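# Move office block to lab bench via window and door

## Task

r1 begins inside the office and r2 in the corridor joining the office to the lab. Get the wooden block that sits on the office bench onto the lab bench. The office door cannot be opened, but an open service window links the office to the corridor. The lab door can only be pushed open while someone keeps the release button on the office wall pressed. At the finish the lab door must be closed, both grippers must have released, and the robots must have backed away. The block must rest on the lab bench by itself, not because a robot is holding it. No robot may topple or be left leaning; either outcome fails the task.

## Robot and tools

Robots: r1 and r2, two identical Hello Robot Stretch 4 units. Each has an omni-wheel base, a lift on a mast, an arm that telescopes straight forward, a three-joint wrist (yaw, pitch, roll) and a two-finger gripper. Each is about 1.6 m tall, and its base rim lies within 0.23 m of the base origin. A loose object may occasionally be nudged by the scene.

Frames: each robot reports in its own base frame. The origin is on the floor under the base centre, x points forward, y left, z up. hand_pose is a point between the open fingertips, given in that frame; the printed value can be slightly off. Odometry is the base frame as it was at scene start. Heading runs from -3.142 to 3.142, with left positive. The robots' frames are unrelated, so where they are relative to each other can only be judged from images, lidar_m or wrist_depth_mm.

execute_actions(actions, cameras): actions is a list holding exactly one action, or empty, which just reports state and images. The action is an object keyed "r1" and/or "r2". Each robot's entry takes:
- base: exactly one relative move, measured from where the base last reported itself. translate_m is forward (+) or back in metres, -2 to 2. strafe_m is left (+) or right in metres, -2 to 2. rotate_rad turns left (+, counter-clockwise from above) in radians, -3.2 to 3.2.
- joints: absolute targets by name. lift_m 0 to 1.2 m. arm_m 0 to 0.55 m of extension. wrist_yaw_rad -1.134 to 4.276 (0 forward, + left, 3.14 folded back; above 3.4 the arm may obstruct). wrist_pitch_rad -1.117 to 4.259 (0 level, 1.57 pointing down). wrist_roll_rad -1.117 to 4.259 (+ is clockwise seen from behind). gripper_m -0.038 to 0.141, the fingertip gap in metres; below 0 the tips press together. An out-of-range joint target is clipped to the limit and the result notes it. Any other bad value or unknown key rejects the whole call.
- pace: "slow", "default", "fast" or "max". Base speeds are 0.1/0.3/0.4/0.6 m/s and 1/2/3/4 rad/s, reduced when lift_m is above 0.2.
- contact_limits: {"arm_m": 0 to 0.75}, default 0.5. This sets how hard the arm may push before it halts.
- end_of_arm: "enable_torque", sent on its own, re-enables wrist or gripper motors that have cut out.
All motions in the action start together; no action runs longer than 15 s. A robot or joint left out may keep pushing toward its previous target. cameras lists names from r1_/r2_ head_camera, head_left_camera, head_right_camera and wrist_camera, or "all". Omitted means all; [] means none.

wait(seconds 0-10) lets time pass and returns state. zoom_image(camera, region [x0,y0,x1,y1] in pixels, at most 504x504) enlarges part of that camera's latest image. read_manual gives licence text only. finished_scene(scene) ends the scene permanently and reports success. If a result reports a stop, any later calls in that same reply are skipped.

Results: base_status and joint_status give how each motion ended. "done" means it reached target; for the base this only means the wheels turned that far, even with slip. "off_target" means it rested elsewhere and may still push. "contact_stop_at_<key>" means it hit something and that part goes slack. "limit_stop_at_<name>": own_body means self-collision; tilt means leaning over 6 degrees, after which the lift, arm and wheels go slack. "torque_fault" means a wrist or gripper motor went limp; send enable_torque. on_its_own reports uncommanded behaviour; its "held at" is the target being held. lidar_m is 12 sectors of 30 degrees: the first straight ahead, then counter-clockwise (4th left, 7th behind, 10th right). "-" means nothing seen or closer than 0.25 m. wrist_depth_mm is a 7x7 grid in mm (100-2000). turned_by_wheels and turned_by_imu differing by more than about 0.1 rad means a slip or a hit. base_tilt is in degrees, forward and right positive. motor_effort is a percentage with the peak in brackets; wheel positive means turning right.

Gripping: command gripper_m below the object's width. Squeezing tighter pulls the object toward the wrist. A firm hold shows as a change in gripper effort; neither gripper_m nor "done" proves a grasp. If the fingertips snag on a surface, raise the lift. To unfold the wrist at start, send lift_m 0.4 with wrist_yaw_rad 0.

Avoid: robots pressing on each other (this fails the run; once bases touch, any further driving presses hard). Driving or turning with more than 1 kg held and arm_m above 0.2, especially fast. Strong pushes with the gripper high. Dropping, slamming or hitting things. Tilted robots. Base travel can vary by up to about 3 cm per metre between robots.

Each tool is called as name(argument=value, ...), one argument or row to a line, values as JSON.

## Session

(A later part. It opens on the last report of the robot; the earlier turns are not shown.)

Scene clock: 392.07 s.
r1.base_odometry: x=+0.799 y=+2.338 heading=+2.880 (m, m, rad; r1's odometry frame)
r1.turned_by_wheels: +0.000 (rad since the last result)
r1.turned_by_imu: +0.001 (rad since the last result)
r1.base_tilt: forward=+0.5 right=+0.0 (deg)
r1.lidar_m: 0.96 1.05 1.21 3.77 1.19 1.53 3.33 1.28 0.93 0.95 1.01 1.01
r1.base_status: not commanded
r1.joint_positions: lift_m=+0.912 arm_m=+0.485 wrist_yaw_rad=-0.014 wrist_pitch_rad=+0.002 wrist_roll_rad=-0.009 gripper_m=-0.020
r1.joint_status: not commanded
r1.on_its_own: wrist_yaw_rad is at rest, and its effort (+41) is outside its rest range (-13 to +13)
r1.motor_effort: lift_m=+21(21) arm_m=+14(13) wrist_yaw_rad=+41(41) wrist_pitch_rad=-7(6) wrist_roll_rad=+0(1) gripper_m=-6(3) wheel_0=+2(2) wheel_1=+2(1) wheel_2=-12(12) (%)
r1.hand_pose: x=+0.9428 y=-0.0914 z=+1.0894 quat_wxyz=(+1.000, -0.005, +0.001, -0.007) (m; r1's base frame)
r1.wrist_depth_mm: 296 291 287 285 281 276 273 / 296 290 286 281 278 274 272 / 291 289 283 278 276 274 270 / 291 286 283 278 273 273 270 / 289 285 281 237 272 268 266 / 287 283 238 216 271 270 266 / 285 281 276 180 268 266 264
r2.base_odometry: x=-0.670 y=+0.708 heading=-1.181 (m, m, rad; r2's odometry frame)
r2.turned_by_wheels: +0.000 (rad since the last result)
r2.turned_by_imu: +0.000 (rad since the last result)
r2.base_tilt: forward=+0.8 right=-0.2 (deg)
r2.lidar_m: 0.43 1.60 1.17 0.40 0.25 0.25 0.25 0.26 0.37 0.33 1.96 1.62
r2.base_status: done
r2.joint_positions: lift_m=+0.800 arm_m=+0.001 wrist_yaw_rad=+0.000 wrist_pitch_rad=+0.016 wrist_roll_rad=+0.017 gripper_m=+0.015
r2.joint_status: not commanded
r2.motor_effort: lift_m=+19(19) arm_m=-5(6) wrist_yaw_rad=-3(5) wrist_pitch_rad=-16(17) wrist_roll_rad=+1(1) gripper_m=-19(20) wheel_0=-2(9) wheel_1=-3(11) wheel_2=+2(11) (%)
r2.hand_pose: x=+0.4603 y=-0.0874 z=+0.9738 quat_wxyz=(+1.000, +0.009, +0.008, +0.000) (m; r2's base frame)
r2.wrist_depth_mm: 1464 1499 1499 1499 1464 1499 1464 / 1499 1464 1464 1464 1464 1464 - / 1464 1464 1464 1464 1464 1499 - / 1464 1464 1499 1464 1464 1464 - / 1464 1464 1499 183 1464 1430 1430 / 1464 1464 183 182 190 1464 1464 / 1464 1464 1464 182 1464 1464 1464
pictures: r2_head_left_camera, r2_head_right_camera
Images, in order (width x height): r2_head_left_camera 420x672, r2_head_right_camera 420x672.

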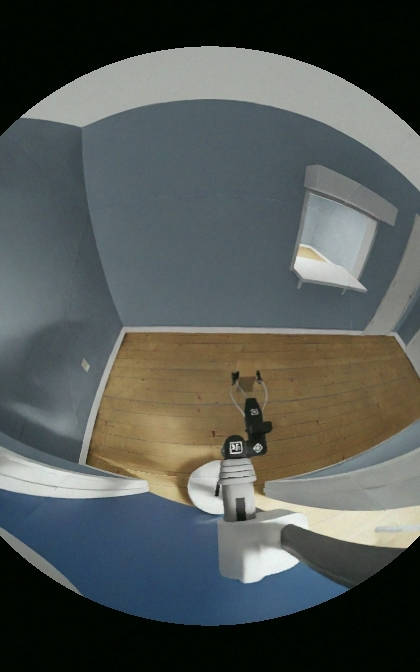

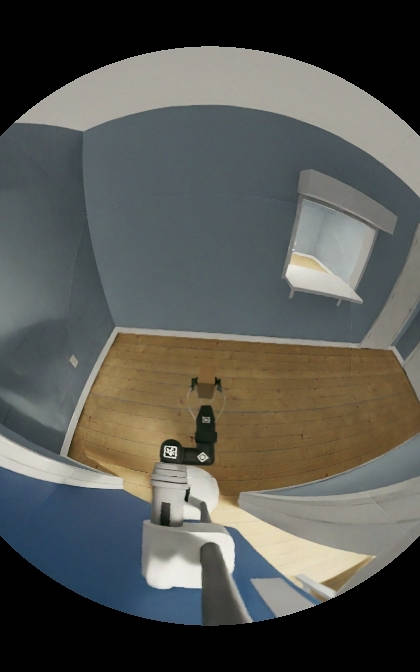

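execute_actions(
  actions=[
    {"r2": {"base": {"translate_m": -0.82}}},
  ],
  cameras=["r2_head_right_camera", "r2_head_left_camera", "r2_head_camera"],
)

Scene clock: 401.10 s.
r1.base_odometry: x=+0.799 y=+2.338 heading=+2.880 (m, m, rad; r1's odometry frame)
r1.turned_by_wheels: +0.000 (rad since the last result)
r1.turned_by_imu: +0.001 (rad since the last result)
r1.base_tilt: forward=+0.5 right=+0.0 (deg)
r1.lidar_m: 0.96 1.02 1.23 3.78 1.23 1.53 3.33 1.28 0.94 0.93 1.00 0.98
r1.base_status: not commanded
r1.joint_positions: lift_m=+0.912 arm_m=+0.485 wrist_yaw_rad=-0.014 wrist_pitch_rad=+0.002 wrist_roll_rad=-0.009 gripper_m=-0.020
r1.joint_status: not commanded
r1.on_its_own: wrist_yaw_rad is at rest, and its effort (+41) is outside its rest range (-13 to +13)
r1.motor_effort: lift_m=+21(21) arm_m=+14(13) wrist_yaw_rad=+41(41) wrist_pitch_rad=-8(8) wrist_roll_rad=-2(2) gripper_m=-8(7) wheel_0=+2(2) wheel_1=+1(1) wheel_2=-12(12) (%)
r1.hand_pose: x=+0.9428 y=-0.0914 z=+1.0894 quat_wxyz=(+1.000, -0.005, +0.001, -0.007) (m; r1's base frame)
r1.wrist_depth_mm: 297 290 287 285 282 274 271 / 294 289 286 285 279 276 271 / 291 290 283 279 277 273 268 / 291 287 283 278 276 272 267 / 287 285 279 236 272 268 267 / 286 282 238 215 271 268 265 / 285 279 276 180 267 265 265
r2.base_odometry: x=-0.982 y=+1.467 heading=-1.181 (m, m, rad; r2's odometry frame)
r2.turned_by_wheels: +0.000 (rad since the last result)
r2.turned_by_imu: -0.002 (rad since the last result)
r2.base_tilt: forward=+0.8 right=-0.2 (deg)
r2.lidar_m: 0.43 0.48 0.25 0.25 1.41 1.89 1.81 1.18 0.82 0.80 0.94 0.75
r2.base_status: done
r2.joint_positions: lift_m=+0.800 arm_m=+0.001 wrist_yaw_rad=+0.000 wrist_pitch_rad=+0.016 wrist_roll_rad=+0.017 gripper_m=+0.015
r2.joint_status: not commanded
r2.motor_effort: lift_m=+19(19) arm_m=-6(5) wrist_yaw_rad=-2(3) wrist_pitch_rad=-16(16) wrist_roll_rad=+1(1) gripper_m=-19(18) wheel_0=-3(15) wheel_1=+1(11) wheel_2=-1(13) (%)
r2.hand_pose: x=+0.4603 y=-0.0874 z=+0.9738 quat_wxyz=(+1.000, +0.009, +0.008, +0.000) (m; r2's base frame)
r2.wrist_depth_mm: 1808 - - - - - 445 / 1863 - - - - - 445 / 1863 - - - - - 445 / 1863 - - - - - 445 / 1863 - - 183 - - 442 / 1863 - 184 182 190 - 442 / 1808 - - 182 - 484 439
pictures: r2_head_camera, r2_head_left_camera, r2_head_right_camera
Images, in order (width x height): r2_head_camera 420x560, r2_head_left_camera 420x672, r2_head_right_camera 420x672.

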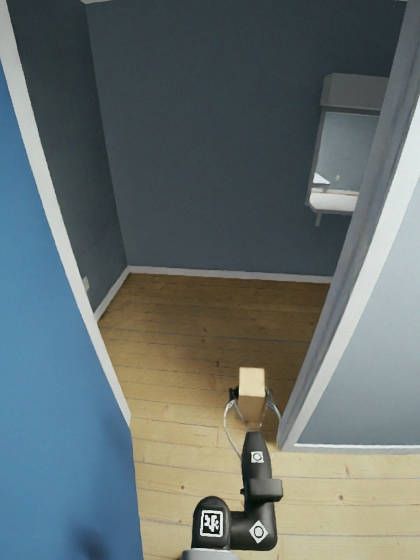

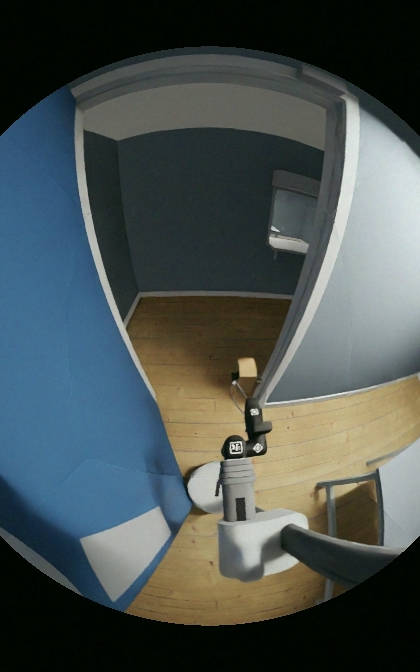

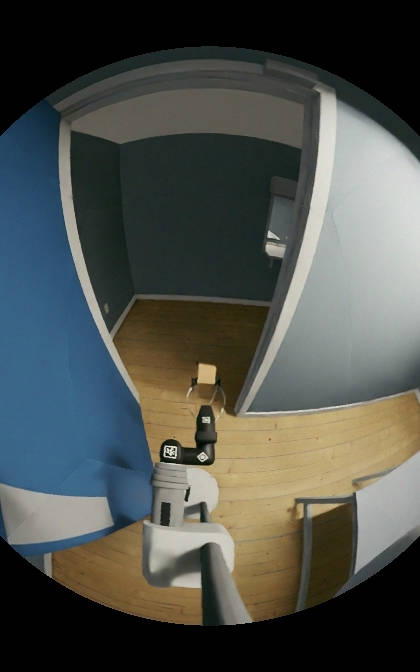

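execute_actions(
  actions=[
    {"r2": {"base": {"rotate_rad": -1.55}}},
  ],
  cameras=["r2_head_right_camera", "r2_head_left_camera", "r2_head_camera"],
)

Scene clock: 421.00 s.
r1.base_odometry: x=+0.799 y=+2.338 heading=+2.880 (m, m, rad; r1's odometry frame)
r1.turned_by_wheels: +0.000 (rad since the last result)
r1.turned_by_imu: +0.001 (rad since the last result)
r1.base_tilt: forward=+0.5 right=+0.0 (deg)
r1.lidar_m: 0.97 1.00 1.22 3.77 1.24 1.53 3.35 1.29 0.94 0.94 1.01 1.00
r1.base_status: not commanded
r1.joint_positions: lift_m=+0.912 arm_m=+0.485 wrist_yaw_rad=-0.014 wrist_pitch_rad=+0.002 wrist_roll_rad=-0.009 gripper_m=-0.020
r1.joint_status: not commanded
r1.on_its_own: wrist_yaw_rad is at rest, and its effort (+41) is outside its rest range (-13 to +13)
r1.motor_effort: lift_m=+21(21) arm_m=+14(13) wrist_yaw_rad=+41(40) wrist_pitch_rad=-6(6) wrist_roll_rad=+1(2) gripper_m=-5(7) wheel_0=+2(2) wheel_1=+1(1) wheel_2=-12(12) (%)
r1.hand_pose: x=+0.9428 y=-0.0914 z=+1.0894 quat_wxyz=(+1.000, -0.005, +0.001, -0.007) (m; r1's base frame)
r1.wrist_depth_mm: 296 291 289 283 281 277 273 / 294 290 285 282 278 273 272 / 291 287 283 281 278 272 270 / 289 286 282 278 274 271 268 / 289 283 281 236 273 270 267 / 286 283 239 215 271 267 266 / 286 281 274 180 268 266 264
r2.base_odometry: x=-0.982 y=+1.467 heading=-2.731 (m, m, rad; r2's odometry frame)
r2.turned_by_wheels: -1.550 (rad since the last result)
r2.turned_by_imu: -1.524 (rad since the last result)
r2.base_tilt: forward=+0.8 right=-0.2 (deg)
r2.lidar_m: 0.45 0.90 0.76 2.49 0.50 0.25 0.25 1.24 1.77 1.80 1.07 0.81
r2.base_status: done
r2.joint_positions: lift_m=+0.800 arm_m=+0.001 wrist_yaw_rad=+0.000 wrist_pitch_rad=+0.016 wrist_roll_rad=+0.017 gripper_m=+0.015
r2.joint_status: not commanded
r2.motor_effort: lift_m=+19(19) arm_m=-4(6) wrist_yaw_rad=-1(6) wrist_pitch_rad=-15(17) wrist_roll_rad=+1(2) gripper_m=-19(20) wheel_0=+1(7) wheel_1=-2(7) wheel_2=+2(9) (%)
r2.hand_pose: x=+0.4601 y=-0.0875 z=+0.9738 quat_wxyz=(+1.000, +0.009, +0.008, +0.000) (m; r2's base frame)
r2.wrist_depth_mm: 1078 1576 - - - - - / 1078 1537 - - - - - / 1078 1576 - - - - - / 1098 1576 - - - - - / 1098 1618 - 183 - - - / 1078 1397 183 183 190 991 976 / 1060 1499 - 182 591 569 627
pictures: r2_head_camera, r2_head_left_camera, r2_head_right_camera
Images, in order (width x height): r2_head_camera 420x560, r2_head_left_camera 420x672, r2_head_right_camera 420x672.

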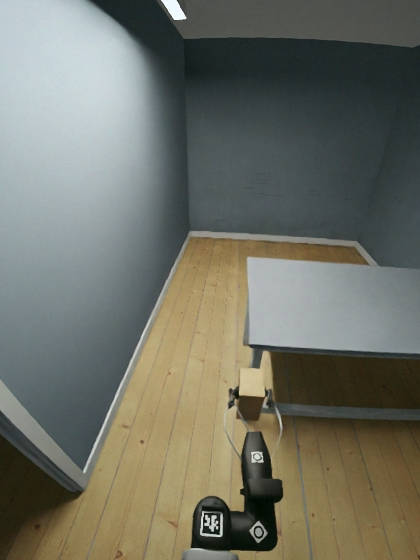

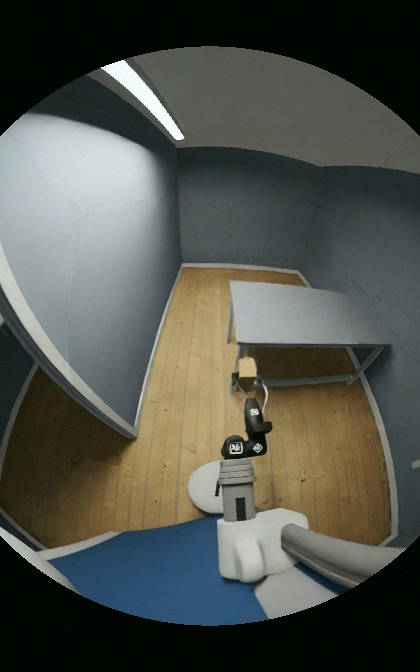

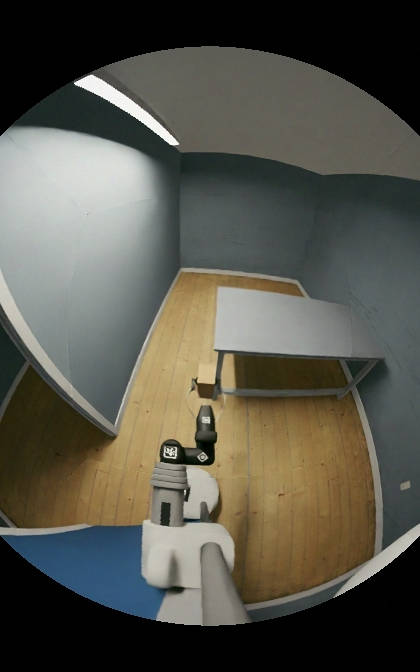

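execute_actions(
  actions=[
    {"r2": {"base": {"strafe_m": -0.45}, "joints": {"arm_m": 0.53, "lift_m": 0.7}}},
  ],
  cameras=["r2_head_left_camera", "r2_head_camera", "r2_wrist_camera"],
)

Scene clock: 436.97 s.
r1.base_odometry: x=+0.799 y=+2.338 heading=+2.880 (m, m, rad; r1's odometry frame)
r1.turned_by_wheels: +0.000 (rad since the last result)
r1.turned_by_imu: +0.001 (rad since the last result)
r1.base_tilt: forward=+0.5 right=+0.1 (deg)
r1.lidar_m: 0.97 1.02 1.23 3.77 1.21 1.53 3.34 1.28 0.95 0.94 1.01 1.00
r1.base_status: not commanded
r1.joint_positions: lift_m=+0.912 arm_m=+0.485 wrist_yaw_rad=-0.014 wrist_pitch_rad=+0.002 wrist_roll_rad=-0.009 gripper_m=-0.020
r1.joint_status: not commanded
r1.on_its_own: wrist_yaw_rad is at rest, and its effort (+41) is outside its rest range (-13 to +13)
r1.motor_effort: lift_m=+21(21) arm_m=+13(13) wrist_yaw_rad=+41(41) wrist_pitch_rad=-6(7) wrist_roll_rad=+2(2) gripper_m=-4(5) wheel_0=+2(2) wheel_1=+1(2) wheel_2=-12(12) (%)
r1.hand_pose: x=+0.9428 y=-0.0914 z=+1.0894 quat_wxyz=(+1.000, -0.005, +0.001, -0.007) (m; r1's base frame)
r1.wrist_depth_mm: 296 293 287 283 281 276 272 / 293 291 286 283 278 273 272 / 290 286 283 281 276 272 270 / 290 287 282 277 272 272 268 / 286 285 281 236 272 271 268 / 286 279 240 214 270 268 266 / 285 281 276 180 268 266 264
r2.base_odometry: x=-1.161 y=+1.879 heading=-2.731 (m, m, rad; r2's odometry frame)
r2.turned_by_wheels: +0.000 (rad since the last result)
r2.turned_by_imu: +0.000 (rad since the last result)
r2.base_tilt: forward=+0.7 right=-0.1 (deg)
r2.lidar_m: 0.77 0.81 0.83 0.90 1.10 1.24 1.19 1.27 1.39 1.34 1.04 0.79
r2.base_status: done
r2.joint_positions: lift_m=+0.700 arm_m=+0.529 wrist_yaw_rad=+0.000 wrist_pitch_rad=+0.016 wrist_roll_rad=+0.017 gripper_m=+0.015
r2.joint_status: all done
r2.motor_effort: lift_m=+17(14) arm_m=+5(7) wrist_yaw_rad=-2(0) wrist_pitch_rad=-16(17) wrist_roll_rad=+1(2) gripper_m=-18(20) wheel_0=+0(12) wheel_1=+0(13) wheel_2=+1(4) (%)
r2.hand_pose: x=+0.9883 y=-0.0874 z=+0.8739 quat_wxyz=(+1.000, +0.009, +0.008, +0.000) (m; r2's base frame)
r2.wrist_depth_mm: 1708 - - - - - - / 1708 - - - - - - / 1756 - - - - - - / 1708 - - - - - - / 1708 - - 183 - - - / 603 580 183 183 190 603 603 / 375 332 336 182 364 340 389
pictures: r2_head_camera, r2_head_left_camera, r2_wrist_camera
Images, in order (width x height): r2_head_camera 420x560, r2_head_left_camera 420x672, r2_wrist_camera 616x392.

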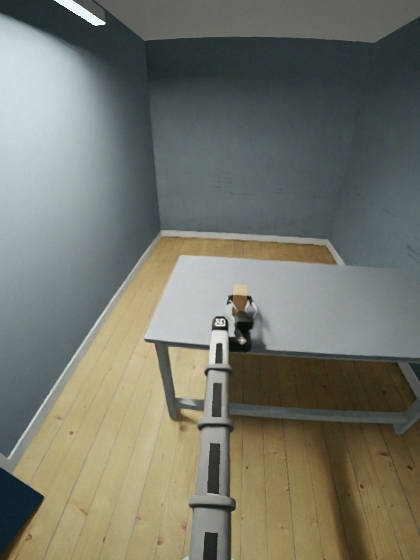

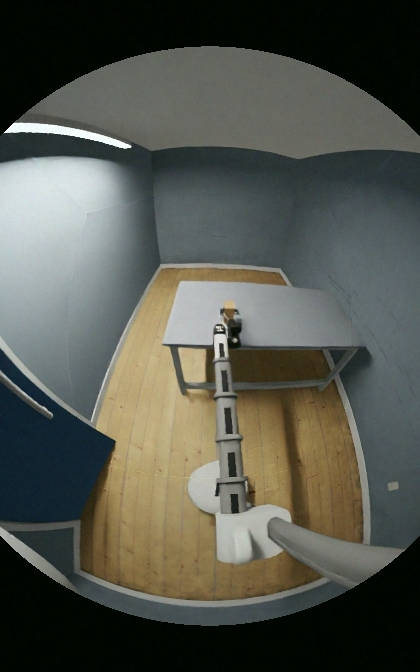

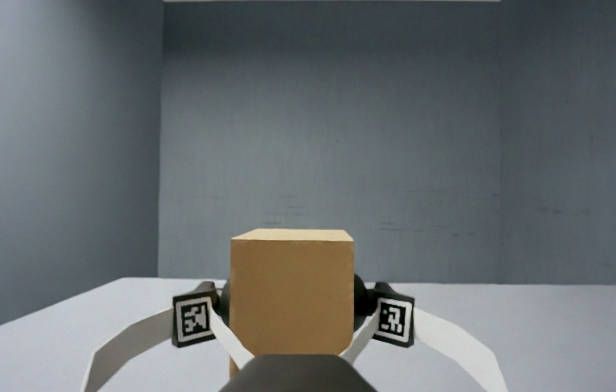

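execute_actions(
  actions=[
    {"r2": {"joints": {"lift_m": 0.674}}},
  ],
  cameras=["r2_head_left_camera", "r2_wrist_camera"],
)

Scene clock: 441.40 s.
r1.base_odometry: x=+0.799 y=+2.338 heading=+2.880 (m, m, rad; r1's odometry frame)
r1.turned_by_wheels: +0.000 (rad since the last result)
r1.turned_by_imu: +0.000 (rad since the last result)
r1.base_tilt: forward=+0.5 right=+0.0 (deg)
r1.lidar_m: 0.96 1.03 1.21 3.77 1.21 1.53 3.36 1.32 0.95 0.94 1.02 1.01
r1.base_status: not commanded
r1.joint_positions: lift_m=+0.912 arm_m=+0.485 wrist_yaw_rad=-0.014 wrist_pitch_rad=+0.002 wrist_roll_rad=-0.009 gripper_m=-0.020
r1.joint_status: not commanded
r1.on_its_own: wrist_yaw_rad is at rest, and its effort (+41) is outside its rest range (-13 to +13)
r1.motor_effort: lift_m=+21(21) arm_m=+13(13) wrist_yaw_rad=+41(41) wrist_pitch_rad=-7(8) wrist_roll_rad=-1(0) gripper_m=-5(5) wheel_0=+2(2) wheel_1=+1(1) wheel_2=-12(12) (%)
r1.hand_pose: x=+0.9428 y=-0.0914 z=+1.0894 quat_wxyz=(+1.000, -0.005, +0.001, -0.007) (m; r1's base frame)
r1.wrist_depth_mm: 294 293 287 286 281 276 274 / 294 290 285 282 278 274 272 / 293 289 283 279 276 273 270 / 290 285 282 277 273 270 270 / 286 283 281 236 273 270 267 / 287 283 240 216 271 270 265 / 286 279 276 180 268 266 264
r2.base_odometry: x=-1.161 y=+1.879 heading=-2.731 (m, m, rad; r2's odometry frame)
r2.turned_by_wheels: +0.000 (rad since the last result)
r2.turned_by_imu: +0.000 (rad since the last result)
r2.base_tilt: forward=+0.8 right=-0.2 (deg)
r2.lidar_m: 0.79 0.81 1.07 1.11 1.18 1.24 1.19 1.27 1.40 1.35 1.05 0.80
r2.base_status: not commanded
r2.joint_positions: lift_m=+0.674 arm_m=+0.529 wrist_yaw_rad=+0.000 wrist_pitch_rad=+0.016 wrist_roll_rad=+0.017 gripper_m=+0.015
r2.joint_status: all done
r2.motor_effort: lift_m=+16(13) arm_m=+6(6) wrist_yaw_rad=-3(3) wrist_pitch_rad=-16(16) wrist_roll_rad=+0(2) gripper_m=-18(19) wheel_0=+0(0) wheel_1=+0(0) wheel_2=+1(1) (%)
r2.hand_pose: x=+0.9883 y=-0.0874 z=+0.8480 quat_wxyz=(+1.000, +0.009, +0.008, +0.000) (m; r2's base frame)
r2.wrist_depth_mm: 1661 - - - - - - / 1708 - - - - - - / 1661 - - - - - - / 1708 - - - - - - / 1708 - - 183 - - 1983 / 480 484 183 183 190 504 508 / 315 279 282 182 306 286 327
pictures: r2_head_left_camera, r2_wrist_camera
Images, in order (width x height): r2_head_left_camera 420x672, r2_wrist_camera 616x392.

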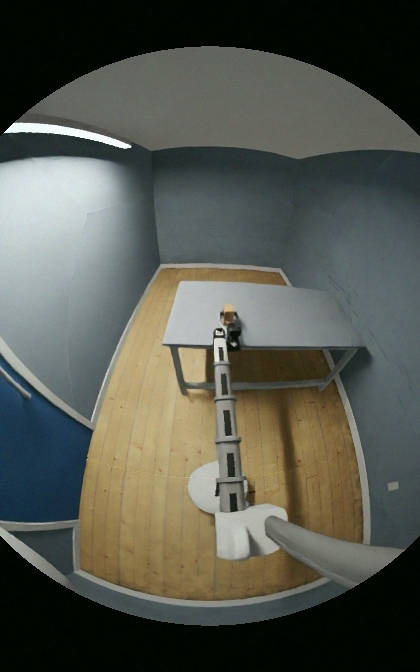

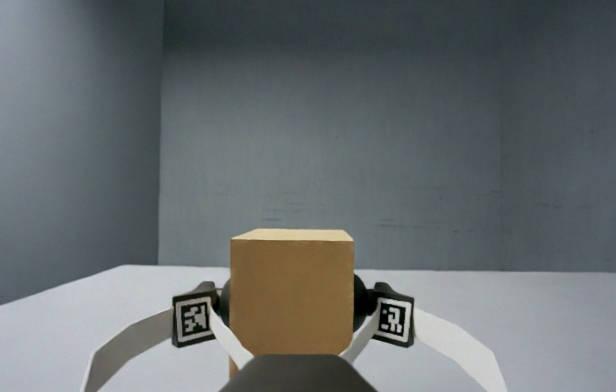

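execute_actions(
  actions=[
    {"r2": {"joints": {"lift_m": 0.669}}},
  ],
  cameras=["r2_head_left_camera"],
)

Scene clock: 446.20 s.
r1.base_odometry: x=+0.799 y=+2.338 heading=+2.880 (m, m, rad; r1's odometry frame)
r1.turned_by_wheels: +0.000 (rad since the last result)
r1.turned_by_imu: +0.000 (rad since the last result)
r1.base_tilt: forward=+0.6 right=+0.1 (deg)
r1.lidar_m: 0.96 1.02 1.22 3.78 1.21 1.55 3.35 1.30 0.95 0.95 1.01 1.01
r1.base_status: not commanded
r1.joint_positions: lift_m=+0.912 arm_m=+0.485 wrist_yaw_rad=-0.014 wrist_pitch_rad=+0.002 wrist_roll_rad=-0.009 gripper_m=-0.020
r1.joint_status: not commanded
r1.on_its_own: wrist_yaw_rad is at rest, and its effort (+40) is outside its rest range (-13 to +13)
r1.motor_effort: lift_m=+21(21) arm_m=+13(14) wrist_yaw_rad=+40(40) wrist_pitch_rad=-6(7) wrist_roll_rad=+0(2) gripper_m=-5(7) wheel_0=+2(2) wheel_1=+1(1) wheel_2=-12(12) (%)
r1.hand_pose: x=+0.9428 y=-0.0914 z=+1.0894 quat_wxyz=(+1.000, -0.005, +0.001, -0.007) (m; r1's base frame)
r1.wrist_depth_mm: 296 291 290 283 281 276 272 / 294 290 287 279 278 276 271 / 291 286 283 281 277 273 268 / 291 287 282 277 276 271 270 / 287 283 281 238 271 270 267 / 287 281 239 216 270 270 265 / 285 279 276 180 267 266 265
r2.base_odometry: x=-1.161 y=+1.879 heading=-2.731 (m, m, rad; r2's odometry frame)
r2.turned_by_wheels: +0.000 (rad since the last result)
r2.turned_by_imu: +0.000 (rad since the last result)
r2.base_tilt: forward=+0.8 right=-0.2 (deg)
r2.lidar_m: 0.79 0.82 1.06 1.11 1.19 1.25 1.20 1.26 1.39 1.35 1.05 0.81
r2.base_status: not commanded
r2.joint_positions: lift_m=+0.669 arm_m=+0.529 wrist_yaw_rad=+0.000 wrist_pitch_rad=+0.011 wrist_roll_rad=+0.017 gripper_m=+0.015
r2.joint_status: all done
r2.motor_effort: lift_m=+15(13) arm_m=+6(5) wrist_yaw_rad=-2(2) wrist_pitch_rad=-2(16) wrist_roll_rad=+1(1) gripper_m=-19(18) wheel_0=+0(0) wheel_1=-1(0) wheel_2=+1(1) (%)
r2.hand_pose: x=+0.9884 y=-0.0874 z=+0.8444 quat_wxyz=(+1.000, +0.009, +0.005, +0.000) (m; r2's base frame)
r2.wrist_depth_mm: 1661 - - - - - - / 1708 - - - - - - / 1661 - - - - - - / 1708 - - - - - - / 1661 - - 183 - - 1983 / 480 488 184 182 190 508 512 / 314 278 281 181 304 286 327
pictures: r2_head_left_camera
Images, in order (width x height): r2_head_left_camera 420x672.

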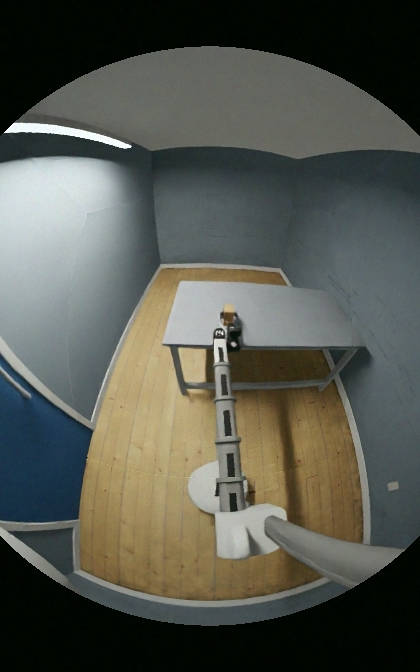

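Block is resting. Open the gripper and release the button.

execute_actions(
  actions=[
    {"r2": {"joints": {"gripper_m": 0.1}}, "r1": {"joints": {"arm_m": 0.3}}},
  ],
  cameras=["r2_wrist_camera"],
)

execute_actions(
  actions=[
    {"r2": {"joints": {"arm_m": 0.1}, "pace": "fast"}, "r1": {"joints": {"arm_m": 0.05}, "pace": "fast"}},
  ],
  cameras=["r2_head_camera", "r2_head_left_camera", "r2_wrist_camera", "r1_wrist_camera"],
)

Scene clock: 453.33 s.
r1.base_odometry: x=+0.799 y=+2.338 heading=+2.881 (m, m, rad; r1's odometry frame)
r1.turned_by_wheels: +0.001 (rad since the last result)
r1.turned_by_imu: +0.001 (rad since the last result)
r1.base_tilt: forward=+0.5 right=+0.1 (deg)
r1.lidar_m: 0.91 1.03 1.20 3.78 1.20 1.52 3.35 1.28 0.95 0.94 1.00 0.98
r1.base_status: not commanded
r1.joint_positions: lift_m=+0.912 arm_m=+0.301 wrist_yaw_rad=+0.000 wrist_pitch_rad=+0.002 wrist_roll_rad=-0.009 gripper_m=-0.020
r1.joint_status: all done
r1.motor_effort: lift_m=+21(21) arm_m=-4(13) wrist_yaw_rad=+2(41) wrist_pitch_rad=-7(7) wrist_roll_rad=-1(1) gripper_m=-13(14) wheel_0=-1(2) wheel_1=-1(1) wheel_2=+1(12) (%)
r1.hand_pose: x=+0.7602 y=-0.0874 z=+1.0893 quat_wxyz=(+1.000, -0.005, +0.001, +0.000) (m; r1's base frame)
r1.wrist_depth_mm: 496 488 480 469 462 455 449 / 496 484 480 466 455 452 442 / 492 484 477 466 459 449 439 / 480 473 469 462 449 449 439 / 477 477 462 415 452 445 439 / 480 469 466 206 449 439 436 / 480 466 183 185 179 433 430
r2.base_odometry: x=-1.161 y=+1.879 heading=-2.731 (m, m, rad; r2's odometry frame)
r2.turned_by_wheels: +0.000 (rad since the last result)
r2.turned_by_imu: +0.000 (rad since the last result)
r2.base_tilt: forward=+0.7 right=-0.2 (deg)
r2.lidar_m: 0.78 0.82 1.07 1.11 1.16 1.23 1.21 1.27 1.40 1.34 1.05 0.79
r2.base_status: not commanded
r2.joint_positions: lift_m=+0.669 arm_m=+0.529 wrist_yaw_rad=+0.000 wrist_pitch_rad=+0.012 wrist_roll_rad=+0.017 gripper_m=+0.100
r2.joint_status: all done
r2.motor_effort: lift_m=+15(15) arm_m=+6(6) wrist_yaw_rad=-3(2) wrist_pitch_rad=-6(6) wrist_roll_rad=+1(1) gripper_m=-2(20) wheel_0=+0(0) wheel_1=+0(0) wheel_2=+1(1) (%)
r2.hand_pose: x=+0.9884 y=-0.0875 z=+0.8441 quat_wxyz=(+1.000, +0.009, +0.006, +0.000) (m; r2's base frame)
r2.wrist_depth_mm: 1708 - - - - - - / 1708 - - - - - - / 1708 - - - - - - / 1708 - - - - - - / 1661 - - 195 - - - / 473 436 196 195 213 504 504 / 309 293 307 142 322 300 324
pictures: r2_wrist_camera
Images, in order (width x height): r2_wrist_camera 616x392.

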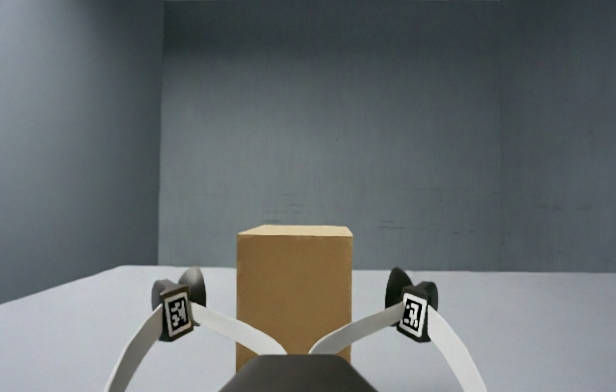

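Scene clock: 455.30 s.
r1.base_odometry: x=+0.799 y=+2.338 heading=+2.881 (m, m, rad; r1's odometry frame)
r1.turned_by_wheels: +0.000 (rad since the last result)
r1.turned_by_imu: +0.000 (rad since the last result)
r1.base_tilt: forward=+0.5 right=+0.0 (deg)
r1.lidar_m: 0.93 1.02 1.24 3.78 1.22 1.54 3.33 1.30 0.94 0.94 1.01 1.00
r1.base_status: not commanded
r1.joint_positions: lift_m=+0.912 arm_m=+0.051 wrist_yaw_rad=+0.000 wrist_pitch_rad=+0.002 wrist_roll_rad=-0.009 gripper_m=-0.020
r1.joint_status: all done
r1.motor_effort: lift_m=+21(21) arm_m=-5(3) wrist_yaw_rad=+1(1) wrist_pitch_rad=-8(8) wrist_roll_rad=+0(2) gripper_m=-16(15) wheel_0=+0(0) wheel_1=-1(1) wheel_2=+1(1) (%)
r1.hand_pose: x=+0.5102 y=-0.0875 z=+1.0893 quat_wxyz=(+1.000, -0.005, +0.001, +0.000) (m; r1's base frame)
r1.wrist_depth_mm: 759 750 741 732 715 699 699 / 759 750 741 723 707 699 691 / 759 741 723 715 707 691 691 / 759 741 732 707 699 683 676 / 741 741 723 699 699 691 668 / 750 732 723 205 699 676 676 / 732 732 182 185 180 683 661
r2.base_odometry: x=-1.161 y=+1.879 heading=-2.731 (m, m, rad; r2's odometry frame)
r2.turned_by_wheels: +0.000 (rad since the last result)
r2.turned_by_imu: +0.000 (rad since the last result)
r2.base_tilt: forward=+0.7 right=-0.2 (deg)
r2.lidar_m: 0.76 0.80 1.09 1.12 1.19 1.24 1.21 1.25 1.39 1.35 1.05 0.79
r2.base_status: not commanded
r2.joint_positions: lift_m=+0.669 arm_m=+0.101 wrist_yaw_rad=+0.000 wrist_pitch_rad=+0.013 wrist_roll_rad=+0.017 gripper_m=+0.100
r2.joint_status: all done
r2.motor_effort: lift_m=+16(15) arm_m=-6(4) wrist_yaw_rad=-3(3) wrist_pitch_rad=-7(8) wrist_roll_rad=+1(1) gripper_m=-1(2) wheel_0=+0(0) wheel_1=-1(0) wheel_2=+1(1) (%)
r2.hand_pose: x=+0.5604 y=-0.0874 z=+0.8439 quat_wxyz=(+1.000, +0.009, +0.006, +0.000) (m; r2's base frame)
r2.wrist_depth_mm: 1708 - - - - - - / 1708 - - - - - - / 1756 - - - - - - / 1708 - - - - - - / 1708 - 1060 741 1118 1138 1138 / 480 455 452 504 212 508 504 / 500 496 492 142 484 480 480
pictures: r1_wrist_camera, r2_head_camera, r2_head_left_camera, r2_wrist_camera
Images, in order (width x height): r1_wrist_camera 616x392, r2_head_camera 420x560, r2_head_left_camera 420x672, r2_wrist_camera 616x392.

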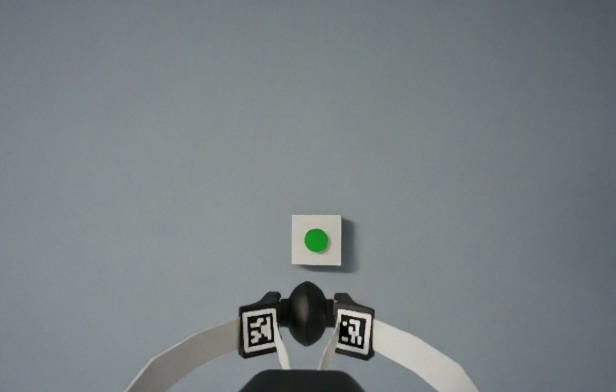

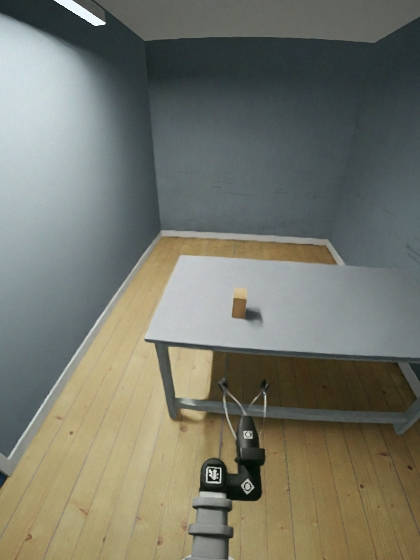

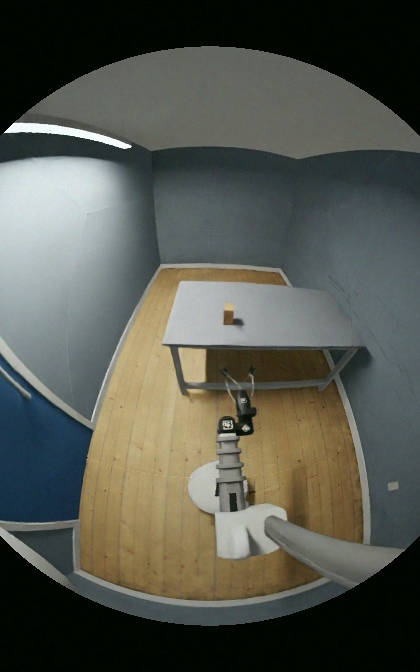

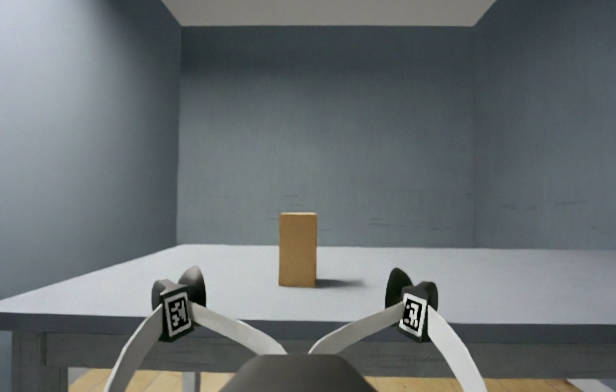

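zoom_image(
  camera="r2_head_left_camera",
  region=[0, 300, 160, 620],
)

Region (0, 300, 160, 620) of r2_head_left_camera's 420x672 image, scaled by 1.575, with more detail than that image has.

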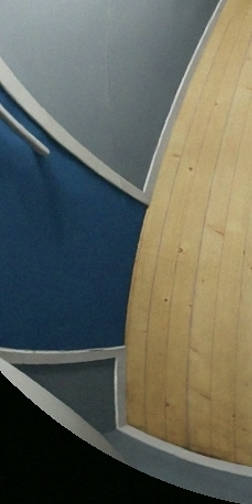

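finished_scene(
  scene=2,
)

The scene is finished: the task was done.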